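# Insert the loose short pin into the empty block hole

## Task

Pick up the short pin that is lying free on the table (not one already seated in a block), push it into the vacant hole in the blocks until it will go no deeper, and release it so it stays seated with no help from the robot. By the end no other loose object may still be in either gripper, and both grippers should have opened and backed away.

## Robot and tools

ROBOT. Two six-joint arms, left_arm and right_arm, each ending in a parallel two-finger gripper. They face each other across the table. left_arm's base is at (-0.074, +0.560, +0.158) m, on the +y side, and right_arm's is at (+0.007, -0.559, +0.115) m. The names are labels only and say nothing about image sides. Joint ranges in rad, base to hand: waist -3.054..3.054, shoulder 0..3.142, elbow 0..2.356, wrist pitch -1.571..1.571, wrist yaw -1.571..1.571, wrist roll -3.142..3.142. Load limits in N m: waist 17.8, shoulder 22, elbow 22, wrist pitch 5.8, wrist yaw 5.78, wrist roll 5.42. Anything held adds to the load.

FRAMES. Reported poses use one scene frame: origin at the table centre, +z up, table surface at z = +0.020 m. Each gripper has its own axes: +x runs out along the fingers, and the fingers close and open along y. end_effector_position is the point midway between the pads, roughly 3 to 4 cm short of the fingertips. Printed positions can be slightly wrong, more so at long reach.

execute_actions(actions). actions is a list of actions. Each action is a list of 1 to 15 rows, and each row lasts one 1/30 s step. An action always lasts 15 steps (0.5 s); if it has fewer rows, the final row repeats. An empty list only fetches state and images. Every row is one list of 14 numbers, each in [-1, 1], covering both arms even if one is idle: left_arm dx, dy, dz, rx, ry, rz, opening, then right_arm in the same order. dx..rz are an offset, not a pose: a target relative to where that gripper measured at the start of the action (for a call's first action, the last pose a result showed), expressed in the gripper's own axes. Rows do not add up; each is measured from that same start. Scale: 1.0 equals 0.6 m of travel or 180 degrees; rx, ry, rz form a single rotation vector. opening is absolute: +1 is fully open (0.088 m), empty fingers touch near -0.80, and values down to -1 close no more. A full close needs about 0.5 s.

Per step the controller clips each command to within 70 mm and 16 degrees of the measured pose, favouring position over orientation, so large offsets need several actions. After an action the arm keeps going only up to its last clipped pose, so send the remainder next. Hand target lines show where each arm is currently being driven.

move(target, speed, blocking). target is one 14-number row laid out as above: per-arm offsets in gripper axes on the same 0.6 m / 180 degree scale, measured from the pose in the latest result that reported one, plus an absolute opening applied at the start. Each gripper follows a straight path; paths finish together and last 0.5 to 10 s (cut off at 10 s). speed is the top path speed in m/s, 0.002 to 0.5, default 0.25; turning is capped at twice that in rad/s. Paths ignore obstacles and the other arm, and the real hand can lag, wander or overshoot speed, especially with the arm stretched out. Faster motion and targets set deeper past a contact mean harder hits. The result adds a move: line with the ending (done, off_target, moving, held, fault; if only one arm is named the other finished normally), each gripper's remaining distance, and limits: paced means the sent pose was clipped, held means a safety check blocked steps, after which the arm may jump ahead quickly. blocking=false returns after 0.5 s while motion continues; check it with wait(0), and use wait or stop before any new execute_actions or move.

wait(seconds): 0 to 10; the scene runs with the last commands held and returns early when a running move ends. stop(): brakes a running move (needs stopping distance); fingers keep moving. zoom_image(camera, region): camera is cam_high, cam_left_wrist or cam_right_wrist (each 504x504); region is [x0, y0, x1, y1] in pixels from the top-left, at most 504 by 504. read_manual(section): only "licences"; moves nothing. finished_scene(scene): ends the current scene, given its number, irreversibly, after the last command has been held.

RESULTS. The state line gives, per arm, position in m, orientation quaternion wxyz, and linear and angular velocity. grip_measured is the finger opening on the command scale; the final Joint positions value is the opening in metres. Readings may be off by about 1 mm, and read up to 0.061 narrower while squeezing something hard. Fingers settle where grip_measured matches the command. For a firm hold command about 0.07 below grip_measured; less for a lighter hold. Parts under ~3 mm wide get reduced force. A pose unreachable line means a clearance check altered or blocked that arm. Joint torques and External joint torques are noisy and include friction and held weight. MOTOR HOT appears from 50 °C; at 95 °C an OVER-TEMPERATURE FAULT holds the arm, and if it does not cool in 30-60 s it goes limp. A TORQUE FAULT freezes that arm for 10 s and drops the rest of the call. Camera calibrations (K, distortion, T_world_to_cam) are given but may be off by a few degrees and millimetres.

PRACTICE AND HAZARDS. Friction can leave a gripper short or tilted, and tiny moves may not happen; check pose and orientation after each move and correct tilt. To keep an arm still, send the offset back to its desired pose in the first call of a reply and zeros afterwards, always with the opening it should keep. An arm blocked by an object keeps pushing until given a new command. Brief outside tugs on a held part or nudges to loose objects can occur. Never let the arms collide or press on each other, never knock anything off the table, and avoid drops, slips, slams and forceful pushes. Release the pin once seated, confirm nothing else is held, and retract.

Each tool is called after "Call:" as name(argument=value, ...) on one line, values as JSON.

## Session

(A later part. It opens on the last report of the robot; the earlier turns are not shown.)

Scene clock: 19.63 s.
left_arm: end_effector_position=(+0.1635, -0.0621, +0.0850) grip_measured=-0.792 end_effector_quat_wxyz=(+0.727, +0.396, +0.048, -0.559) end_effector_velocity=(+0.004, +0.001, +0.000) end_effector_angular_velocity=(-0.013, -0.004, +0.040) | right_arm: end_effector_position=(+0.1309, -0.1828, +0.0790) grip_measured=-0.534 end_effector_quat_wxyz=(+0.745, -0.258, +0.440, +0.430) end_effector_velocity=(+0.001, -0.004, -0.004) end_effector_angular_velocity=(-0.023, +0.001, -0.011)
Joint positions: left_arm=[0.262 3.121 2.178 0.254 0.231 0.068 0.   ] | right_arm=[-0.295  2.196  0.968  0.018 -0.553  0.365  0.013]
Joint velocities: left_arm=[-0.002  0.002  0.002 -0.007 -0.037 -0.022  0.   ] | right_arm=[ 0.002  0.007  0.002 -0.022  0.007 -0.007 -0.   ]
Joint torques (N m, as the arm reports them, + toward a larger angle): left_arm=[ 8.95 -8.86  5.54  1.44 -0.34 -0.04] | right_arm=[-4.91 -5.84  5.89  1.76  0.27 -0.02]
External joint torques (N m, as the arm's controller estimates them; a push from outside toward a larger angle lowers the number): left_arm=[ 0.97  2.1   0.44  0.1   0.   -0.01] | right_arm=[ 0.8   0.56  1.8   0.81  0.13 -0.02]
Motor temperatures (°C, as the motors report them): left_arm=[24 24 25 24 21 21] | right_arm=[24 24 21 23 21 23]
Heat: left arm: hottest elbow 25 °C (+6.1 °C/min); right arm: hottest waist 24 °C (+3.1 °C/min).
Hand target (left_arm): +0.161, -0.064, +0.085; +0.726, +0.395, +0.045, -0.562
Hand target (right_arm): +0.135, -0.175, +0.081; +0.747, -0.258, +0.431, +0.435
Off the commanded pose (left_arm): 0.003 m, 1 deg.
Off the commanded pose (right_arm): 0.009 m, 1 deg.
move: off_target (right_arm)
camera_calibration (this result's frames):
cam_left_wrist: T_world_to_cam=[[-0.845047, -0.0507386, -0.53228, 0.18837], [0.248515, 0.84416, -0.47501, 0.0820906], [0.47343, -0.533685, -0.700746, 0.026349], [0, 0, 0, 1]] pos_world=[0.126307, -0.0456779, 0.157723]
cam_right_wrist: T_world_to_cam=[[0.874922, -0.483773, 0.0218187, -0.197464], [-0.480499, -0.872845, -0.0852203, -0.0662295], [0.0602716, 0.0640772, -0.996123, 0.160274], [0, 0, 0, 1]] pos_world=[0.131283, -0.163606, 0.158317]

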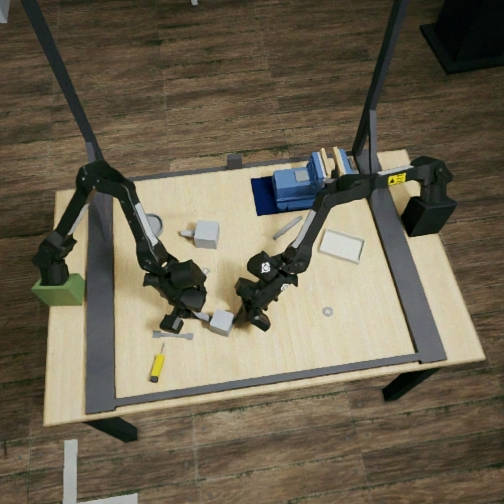

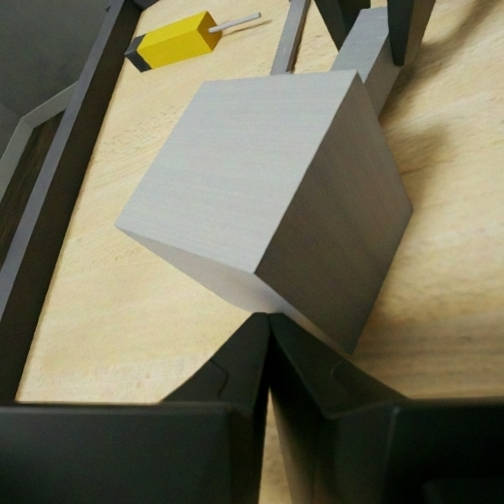

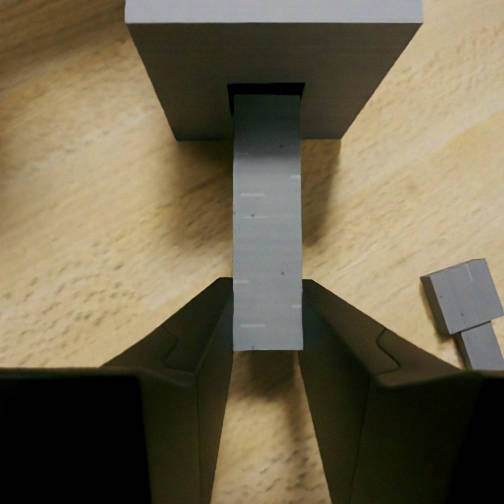

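It didn't rise; command more.

Call:
move(target=[0,0,0,0,0,0,-0.9,-0.015,0.001,0.004,0,-0.012,0,-0.62], speed=0.015)

Scene clock: 21.20 s.
left_arm: end_effector_position=(+0.1639, -0.0616, +0.0847) grip_measured=-0.792 end_effector_quat_wxyz=(+0.727, +0.396, +0.049, -0.558) end_effector_velocity=(-0.000, +0.001, -0.001) end_effector_angular_velocity=(+0.008, -0.008, +0.004) | right_arm: end_effector_position=(+0.1295, -0.1851, +0.0833) grip_measured=-0.534 end_effector_quat_wxyz=(+0.750, -0.253, +0.432, +0.434) end_effector_velocity=(-0.003, +0.001, +0.001) end_effector_angular_velocity=(+0.010, +0.020, +0.006)
Joint positions: left_arm=[0.262 3.121 2.178 0.25  0.231 0.068 0.   ] | right_arm=[-0.301  2.172  0.938  0.047 -0.549  0.373  0.013]
Joint velocities: left_arm=[-0.002 -0.002 -0.002 -0.007 -0.007  0.007 -0.   ] | right_arm=[-0.002 -0.002 -0.002  0.007 -0.022  0.007 -0.   ]
Joint torques (N m, as the arm reports them, + toward a larger angle): left_arm=[ 9.31 -8.86  5.56  1.18 -0.4  -0.04] | right_arm=[-5.03 -9.08  3.17  1.35  0.29  0.1 ]
External joint torques (N m, as the arm's controller estimates them; a push from outside toward a larger angle lowers the number): left_arm=[ 1.49  2.1   0.48 -0.15 -0.08 -0.02] | right_arm=[ 0.55 -2.68 -1.08  0.33  0.15  0.1 ]
Motor temperatures (°C, as the motors report them): left_arm=[24 24 25 24 21 21] | right_arm=[24 25 21 23 21 23]
Heat: left arm: hottest elbow 25 °C (+5.7 °C/min); right arm: hottest shoulder 25 °C (+5.7 °C/min).
Hand target (left_arm): +0.164, -0.062, +0.085; +0.727, +0.396, +0.048, -0.559
Hand target (right_arm): +0.129, -0.185, +0.088; +0.753, -0.250, +0.426, +0.435
Off the commanded pose (left_arm): 0.001 m, 0 deg.
Off the commanded pose (right_arm): 0.005 m, 1 deg.
move: done
camera_calibration (this result's frames):
cam_left_wrist: T_world_to_cam=[[-0.845393, -0.0513696, -0.53167, 0.188521], [0.246361, 0.845672, -0.473439, 0.08176], [0.473939, -0.531224, -0.70227, 0.0263799], [0, 0, 0, 1]] pos_world=[0.12673, -0.0454442, 0.157465]
cam_right_wrist: T_world_to_cam=[[0.874956, -0.483782, 0.0201927, -0.197365], [-0.479132, -0.87106, -0.108108, -0.066524], [0.0698897, 0.0849148, -0.993934, 0.167297], [0, 0, 0, 1]] pos_world=[0.12912, -0.167634, 0.163076]

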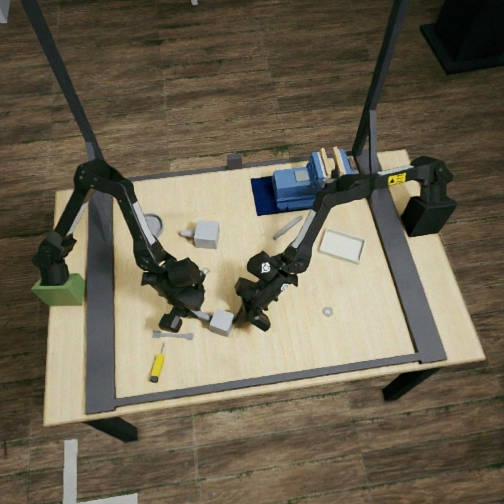

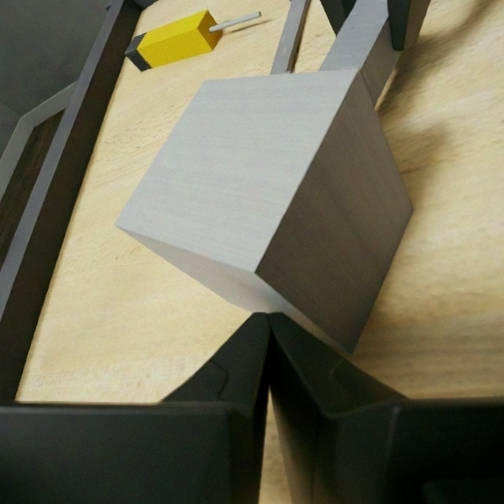

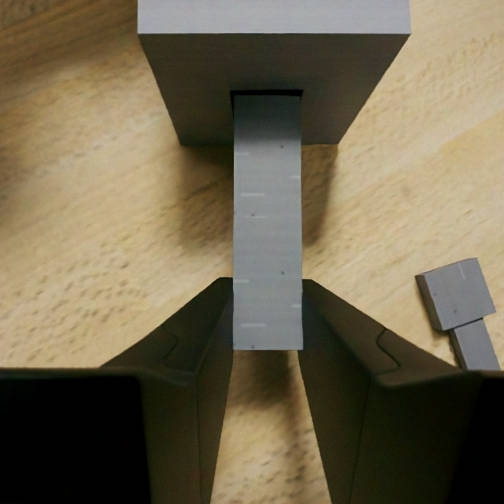

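Call:
move(target=[0,0,0,0,0,0,-0.9,0.013,0.001,0.022,0,0,0,-0.62], speed=0.015)

Scene clock: 22.50 s.
left_arm: end_effector_position=(+0.1640, -0.0614, +0.0845) grip_measured=-0.792 end_effector_quat_wxyz=(+0.727, +0.396, +0.050, -0.558) end_effector_velocity=(-0.001, -0.001, +0.002) end_effector_angular_velocity=(-0.008, +0.008, -0.004) | right_arm: end_effector_position=(+0.1351, -0.1736, +0.0841) grip_measured=-0.534 end_effector_quat_wxyz=(+0.750, -0.253, +0.431, +0.434) end_effector_velocity=(+0.001, -0.004, -0.001) end_effector_angular_velocity=(-0.019, +0.015, -0.015)
Joint positions: left_arm=[0.262 3.121 2.178 0.249 0.231 0.068 0.   ] | right_arm=[-0.3    2.207  0.997  0.025 -0.549  0.373  0.013]
Joint velocities: left_arm=[ 0.002 -0.002 -0.002  0.007  0.007 -0.007 -0.   ] | right_arm=[-0.007  0.002  0.007 -0.037 -0.007 -0.007  0.   ]
Joint torques (N m, as the arm reports them, + toward a larger angle): left_arm=[ 9.35 -8.85  5.56  1.09 -0.4  -0.03] | right_arm=[-4.79 -6.63  4.65  1.07  0.14  0.06]
External joint torques (N m, as the arm's controller estimates them; a push from outside toward a larger angle lowers the number): left_arm=[ 1.33  2.21  0.41 -0.27 -0.07 -0.01] | right_arm=[ 1.14 -0.02  0.43  0.08 -0.02  0.05]
Motor temperatures (°C, as the motors report them): left_arm=[24 25 25 24 21 21] | right_arm=[24 25 22 23 21 23]
Heat: left arm: hottest shoulder 25 °C (+5.3 °C/min); right arm: hottest shoulder 25 °C (+5.3 °C/min).
Hand target (left_arm): +0.164, -0.062, +0.085; +0.727, +0.396, +0.049, -0.558
Hand target (right_arm): +0.137, -0.172, +0.083; +0.750, -0.253, +0.431, +0.434
Off the commanded pose (left_arm): 0.000 m, 0 deg.
Off the commanded pose (right_arm): 0.003 m, 0 deg.
move: done
camera_calibration (this result's frames):
cam_left_wrist: T_world_to_cam=[[-0.845529, -0.0514644, -0.531443, 0.188498], [0.245648, 0.84625, -0.472777, 0.0816248], [0.474065, -0.530295, -0.702887, 0.0263906], [0, 0, 0, 1]] pos_world=[0.126819, -0.0453792, 0.157316]
cam_right_wrist: T_world_to_cam=[[0.875317, -0.483123, 0.0202854, -0.196616], [-0.478442, -0.871392, -0.108483, -0.0538123], [0.0700871, 0.0852517, -0.993891, 0.166678], [0, 0, 0, 1]] pos_world=[0.134674, -0.156091, 0.16381]

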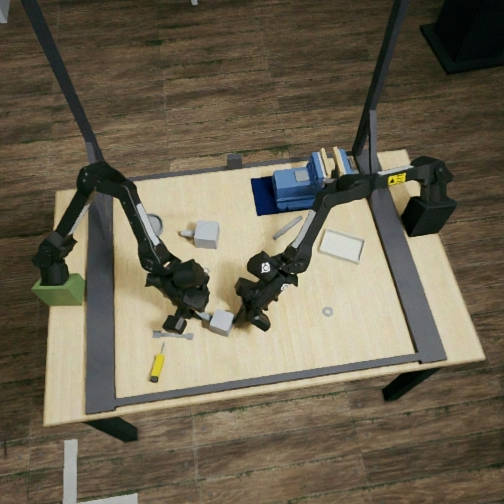

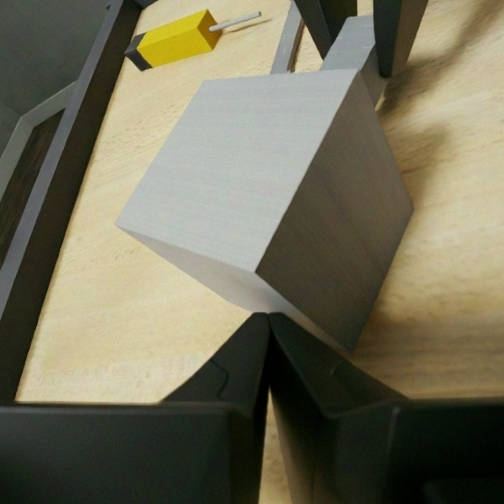

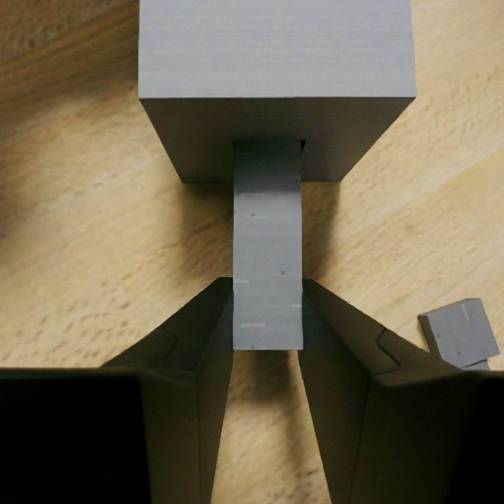

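Call:
move(target=[0,0,0,0,0,0,-0.9,0.028,0.002,0.044,0,0,0,-0.62], speed=0.02)

Scene clock: 24.43 s.
left_arm: end_effector_position=(+0.1700, -0.0576, +0.0852) grip_measured=-0.792 end_effector_quat_wxyz=(+0.732, +0.397, +0.055, -0.551) end_effector_velocity=(+0.001, +0.003, -0.003) end_effector_angular_velocity=(+0.013, +0.007, +0.020) | right_arm: end_effector_position=(+0.1471, -0.1546, +0.0832) grip_measured=-0.534 end_effector_quat_wxyz=(+0.749, -0.252, +0.438, +0.428) end_effector_velocity=(+0.002, -0.000, +0.001) end_effector_angular_velocity=(-0.009, -0.005, -0.006)
Joint positions: left_arm=[0.271 3.121 2.175 0.238 0.227 0.068 0.   ] | right_arm=[-0.302  2.282  1.116 -0.038 -0.55   0.374  0.013]
Joint velocities: left_arm=[-0.002 -0.002 -0.002 -0.022 -0.007 -0.007 -0.   ] | right_arm=[-0.002  0.002  0.012 -0.022  0.007 -0.007 -0.   ]
Joint torques (N m, as the arm reports them, + toward a larger angle): left_arm=[ 8.34 -8.91  5.89  1.71 -0.21 -0.04] | right_arm=[-4.77 -6.01  6.42  1.99  0.21  0.13]
External joint torques (N m, as the arm's controller estimates them; a push from outside toward a larger angle lowers the number): left_arm=[ 0.46  2.12  0.77  0.36  0.11 -0.01] | right_arm=[1.47 1.24 1.96 0.98 0.07 0.12]
Motor temperatures (°C, as the motors report them): left_arm=[25 25 25 24 21 21] | right_arm=[24 25 22 23 21 23]
Heat: left arm: hottest waist 25 °C (+4.9 °C/min); right arm: hottest shoulder 25 °C (+4.9 °C/min).
Hand target (left_arm): +0.164, -0.061, +0.084; +0.727, +0.396, +0.050, -0.558
Hand target (right_arm): +0.150, -0.146, +0.083; +0.750, -0.253, +0.431, +0.434
Off the commanded pose (left_arm): 0.007 m, 1 deg.
Off the commanded pose (right_arm): 0.009 m, 1 deg.
move: off_target (right_arm)
camera_calibration (this result's frames):
cam_left_wrist: T_world_to_cam=[[-0.845047, -0.0645204, -0.530784, 0.19321], [0.229526, 0.852805, -0.469086, 0.0800156], [0.482921, -0.518228, -0.705852, 0.0254845], [0, 0, 0, 1]] pos_world=[0.132599, -0.042565, 0.158075]
cam_right_wrist: T_world_to_cam=[[0.86969, -0.493258, 0.0183125, -0.198494], [-0.489593, -0.866757, -0.0950353, -0.0303726], [0.0627494, 0.0736856, -0.995305, 0.162748], [0, 0, 0, 1]] pos_world=[0.147546, -0.136227, 0.162733]

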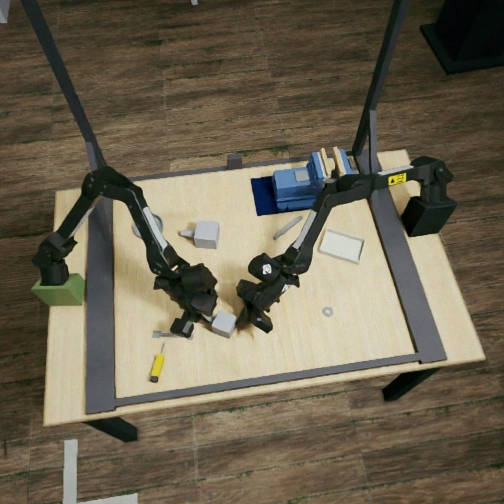

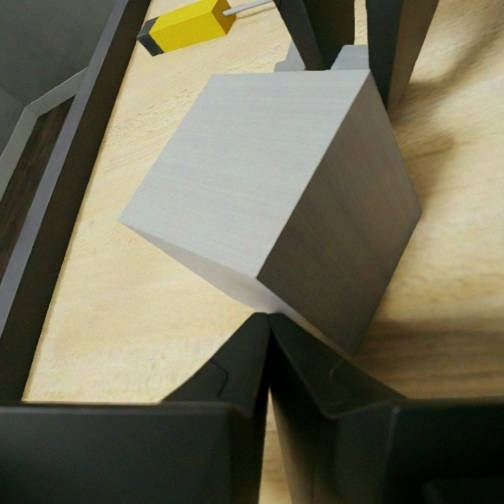

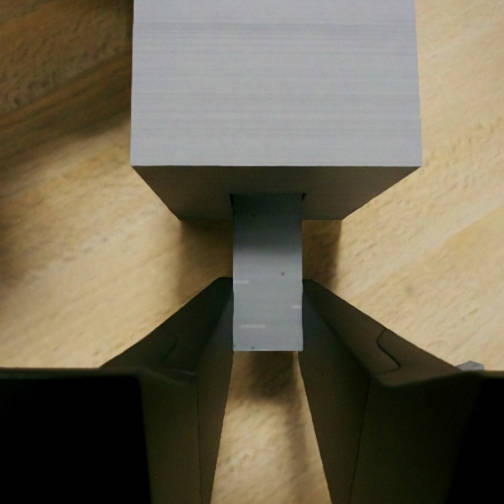

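Call:
move(target=[0.005,-0.012,0.005,0,0,0,-0.9,0.006,0.002,0.014,0,-0.006,0.003,-0.62], speed=0.015)

Scene clock: 25.47 s.
left_arm: end_effector_position=(+0.1719, -0.0557, +0.0835) grip_measured=-0.792 end_effector_quat_wxyz=(+0.736, +0.398, +0.060, -0.544) end_effector_velocity=(+0.002, +0.004, -0.006) end_effector_angular_velocity=(+0.017, +0.009, +0.023) | right_arm: end_effector_position=(+0.1479, -0.1534, +0.0836) grip_measured=-0.534 end_effector_quat_wxyz=(+0.750, -0.248, +0.438, +0.428) end_effector_velocity=(-0.001, -0.004, -0.001) end_effector_angular_velocity=(-0.015, +0.012, -0.006)
Joint positions: left_arm=[0.269 3.121 2.174 0.225 0.212 0.061 0.   ] | right_arm=[-0.303  2.284  1.118 -0.032 -0.551  0.383  0.013]
Joint velocities: left_arm=[-0.002  0.002 -0.002 -0.022 -0.007 -0.007 -0.   ] | right_arm=[-0.002 -0.002 -0.002 -0.022 -0.007 -0.007 -0.   ]
Joint torques (N m, as the arm reports them, + toward a larger angle): left_arm=[ 7.86 -8.42  7.79  1.18 -0.26 -0.16] | right_arm=[-5.11 -6.37  5.88  2.01  0.1   0.16]
External joint torques (N m, as the arm's controller estimates them; a push from outside toward a larger angle lowers the number): left_arm=[-0.04  2.43  2.76 -0.14  0.08 -0.13] | right_arm=[ 1.12  0.79  1.5   1.02 -0.05  0.15]
Motor temperatures (°C, as the motors report them): left_arm=[25 25 25 24 21 21] | right_arm=[24 25 22 23 21 23]
Heat: left arm: hottest waist 25 °C (+4.7 °C/min); right arm: hottest shoulder 25 °C (+4.7 °C/min).
Hand target (left_arm): +0.164, -0.062, +0.082; +0.732, +0.397, +0.055, -0.551
Hand target (right_arm): +0.151, -0.146, +0.084; +0.751, -0.246, +0.432, +0.434
Off the commanded pose (left_arm): 0.010 m, 1 deg.
Off the commanded pose (right_arm): 0.008 m, 1 deg.
move: off_target (left_arm)
camera_calibration (this result's frames):
cam_left_wrist: T_world_to_cam=[[-0.843195, -0.0797051, -0.531666, 0.192959], [0.21223, 0.859276, -0.465405, 0.0801773], [0.493943, -0.505263, -0.707622, 0.0232953], [0, 0, 0, 1]] pos_world=[0.13418, -0.0417444, 0.156389]
cam_right_wrist: T_world_to_cam=[[0.867403, -0.497434, 0.0130724, -0.198505], [-0.493847, -0.863777, -0.100019, -0.027358], [0.0610443, 0.0803008, -0.9949, 0.164263], [0, 0, 0, 1]] pos_world=[0.148646, -0.135565, 0.163284]

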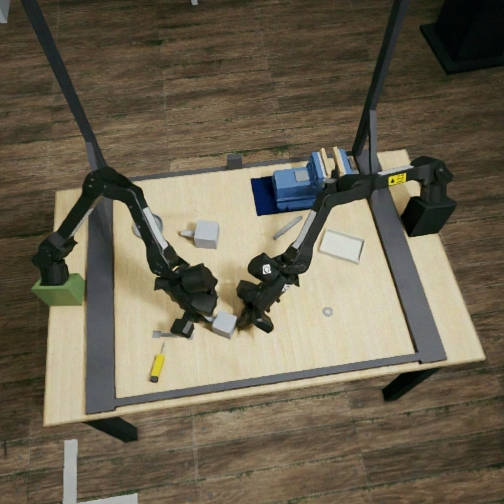

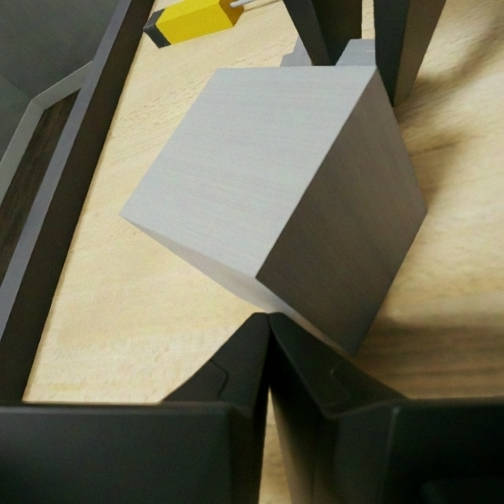

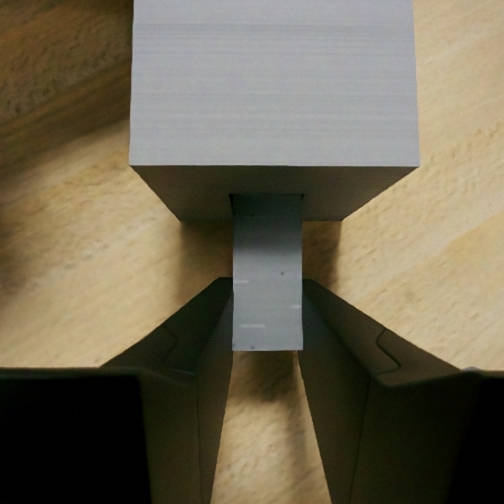

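Call:
move(target=[0,0,0,0,0,0,-0.9,0,0,0,0,0,0,0])

Call:
move(target=[-0.15,0,0,0,0,0,-0.9,-0.13,0,-0.03,0,0,0,0], speed=0.12)

Scene clock: 26.23 s.
left_arm: end_effector_position=(+0.1720, -0.0556, +0.0834) grip_measured=-0.792 end_effector_quat_wxyz=(+0.737, +0.398, +0.060, -0.543) end_effector_velocity=(+0.003, +0.003, -0.002) end_effector_angular_velocity=(+0.009, -0.002, +0.030) | right_arm: end_effector_position=(+0.1479, -0.1527, +0.0840) grip_measured=-0.003 end_effector_quat_wxyz=(+0.750, -0.248, +0.437, +0.429) end_effector_velocity=(+0.003, -0.001, +0.002) end_effector_angular_velocity=(-0.004, -0.022, -0.007)
Joint positions: left_arm=[0.269 3.121 2.174 0.225 0.211 0.061 0.   ] | right_arm=[-0.303  2.284  1.119 -0.029 -0.552  0.383  0.039]
Joint velocities: left_arm=[-0.002 -0.002 -0.002 -0.022 -0.022 -0.007 -0.   ] | right_arm=[-0.002 -0.002  0.002 -0.007  0.022 -0.007  0.001]
Joint torques (N m, as the arm reports them, + toward a larger angle): left_arm=[ 9.35 -8.86  5.57  1.05 -0.39 -0.04] | right_arm=[-5.19 -8.47  3.79  0.94  0.13  0.01]
External joint torques (N m, as the arm's controller estimates them; a push from outside toward a larger angle lowers the number): left_arm=[ 1.43  2.04  0.52 -0.26 -0.05 -0.01] | right_arm=[ 1.13 -1.19 -0.71 -0.09 -0.03  0.01]
Motor temperatures (°C, as the motors report them): left_arm=[25 26 25 24 21 21] | right_arm=[25 25 22 23 21 23]
Heat: left arm: hottest shoulder 26 °C (+6.9 °C/min); right arm: hottest waist 25 °C (+4.6 °C/min).
Hand target (left_arm): +0.172, -0.056, +0.083; +0.736, +0.398, +0.060, -0.544
Hand target (right_arm): +0.148, -0.153, +0.084; +0.750, -0.248, +0.438, +0.428
Off the commanded pose (left_arm): 0.000 m, 0 deg.
Off the commanded pose (right_arm): 0.001 m, 0 deg.
move: done
camera_calibration (this result's frames):
cam_left_wrist: T_world_to_cam=[[-0.843261, -0.0803028, -0.531473, 0.192965], [0.211328, 0.859617, -0.465187, 0.0801741], [0.494219, -0.504589, -0.707911, 0.0232561], [0, 0, 0, 1]] pos_world=[0.134284, -0.0416886, 0.156315]
cam_right_wrist: T_world_to_cam=[[0.868404, -0.495693, 0.0127429, -0.198003], [-0.492, -0.864565, -0.102287, -0.0269374], [0.0617199, 0.0825569, -0.994673, 0.164815], [0, 0, 0, 1]] pos_world=[0.148521, -0.135044, 0.163705]

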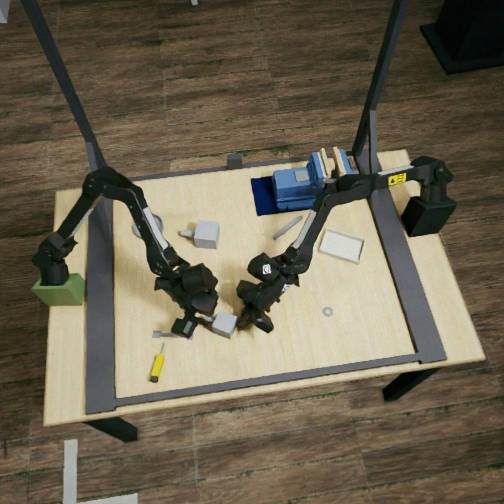

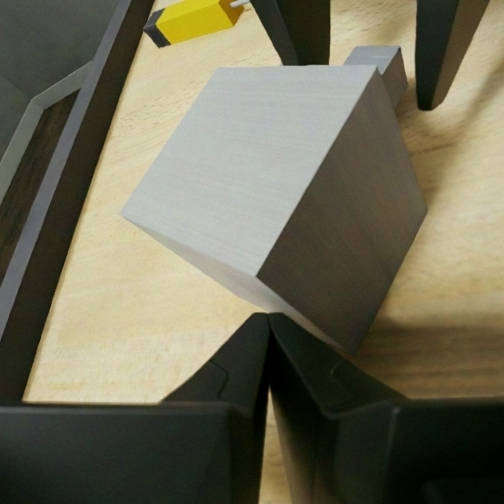

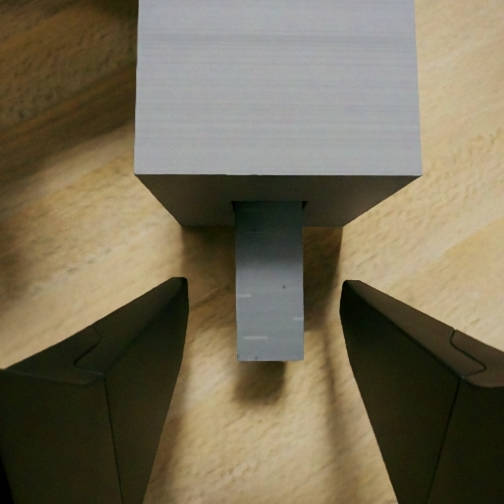

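Scene clock: 27.57 s.
left_arm: end_effector_position=(+0.1385, +0.0113, +0.1247) grip_measured=-0.792 end_effector_quat_wxyz=(+0.736, +0.400, +0.064, -0.541) end_effector_velocity=(-0.004, -0.000, -0.002) end_effector_angular_velocity=(-0.003, +0.030, -0.007) | right_arm: end_effector_position=(+0.1224, -0.1972, +0.1422) grip_measured=-0.002 end_effector_quat_wxyz=(+0.752, -0.248, +0.436, +0.428) end_effector_velocity=(-0.001, -0.004, +0.001) end_effector_angular_velocity=(-0.007, +0.011, -0.006)
Joint positions: left_arm=[0.307 2.754 1.569 0.447 0.239 0.087 0.   ] | right_arm=[-0.407  2.022  0.985 -0.218 -0.582  0.268  0.039]
Joint velocities: left_arm=[-0.002 -0.002 -0.007  0.007  0.022 -0.022 -0.   ] | right_arm=[-0.007 -0.007 -0.002 -0.022 -0.007 -0.007 -0.   ]
Joint torques (N m, as the arm reports them, + toward a larger angle): left_arm=[ 8.75 -9.13  3.75  1.15 -0.27  0.08] | right_arm=[-4.52 -7.96  3.58  0.93 -0.05 -0.06]
External joint torques (N m, as the arm's controller estimates them; a push from outside toward a larger angle lowers the number): left_arm=[ 1.8   0.47 -0.89 -0.21  0.05  0.1 ] | right_arm=[ 0.77 -2.15 -1.43 -0.1  -0.16 -0.06]
Motor temperatures (°C, as the motors report them): left_arm=[25 26 25 24 21 21] | right_arm=[25 25 22 23 21 23]
Heat: left arm: hottest shoulder 26 °C (+6.5 °C/min); right arm: hottest waist 25 °C (+4.4 °C/min).
Hand target (left_arm): +0.137, +0.011, +0.131; +0.737, +0.399, +0.060, -0.543
Hand target (right_arm): +0.120, -0.199, +0.143; +0.751, -0.248, +0.437, +0.429
Off the commanded pose (left_arm): 0.006 m, 1 deg.
Off the commanded pose (right_arm): 0.003 m, 0 deg.
move: done
camera_calibration (this result's frames):
cam_left_wrist: T_world_to_cam=[[-0.844063, -0.0809842, -0.530094, 0.192004], [0.205584, 0.864129, -0.459365, 0.048936], [0.495271, -0.496712, -0.71273, 0.103156], [0, 0, 0, 1]] pos_world=[0.100913, 0.024501, 0.197782]
cam_right_wrist: T_world_to_cam=[[0.86722, -0.497657, 0.0163193, -0.199432], [-0.493495, -0.863405, -0.104858, -0.071247], [0.0662734, 0.0828813, -0.994353, 0.227396], [0, 0, 0, 1]] pos_world=[0.122722, -0.179611, 0.221896]

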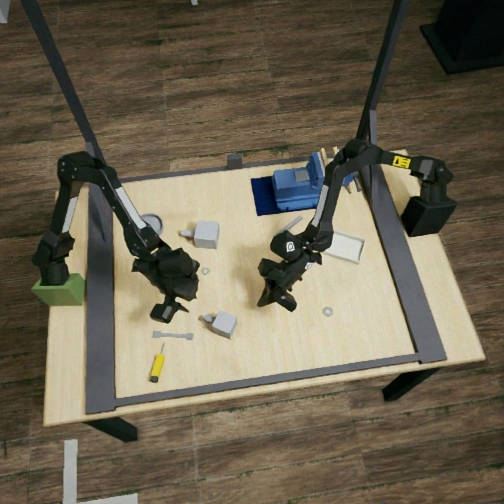

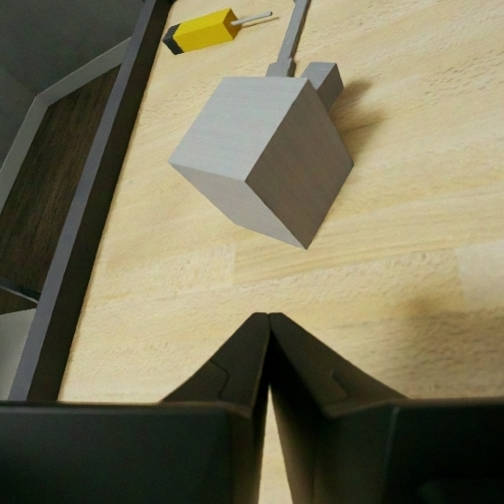

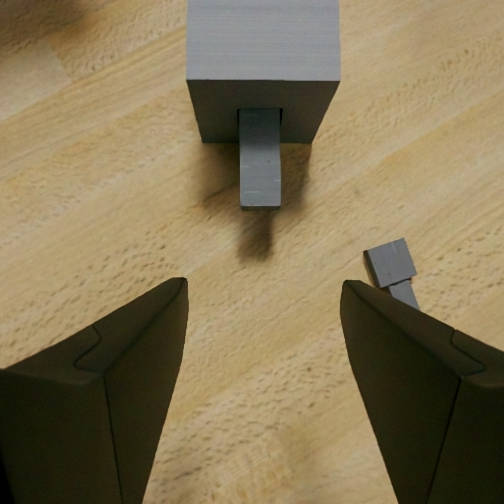

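Call:
finished_scene(scene=1)

The scene is finished: the task was done.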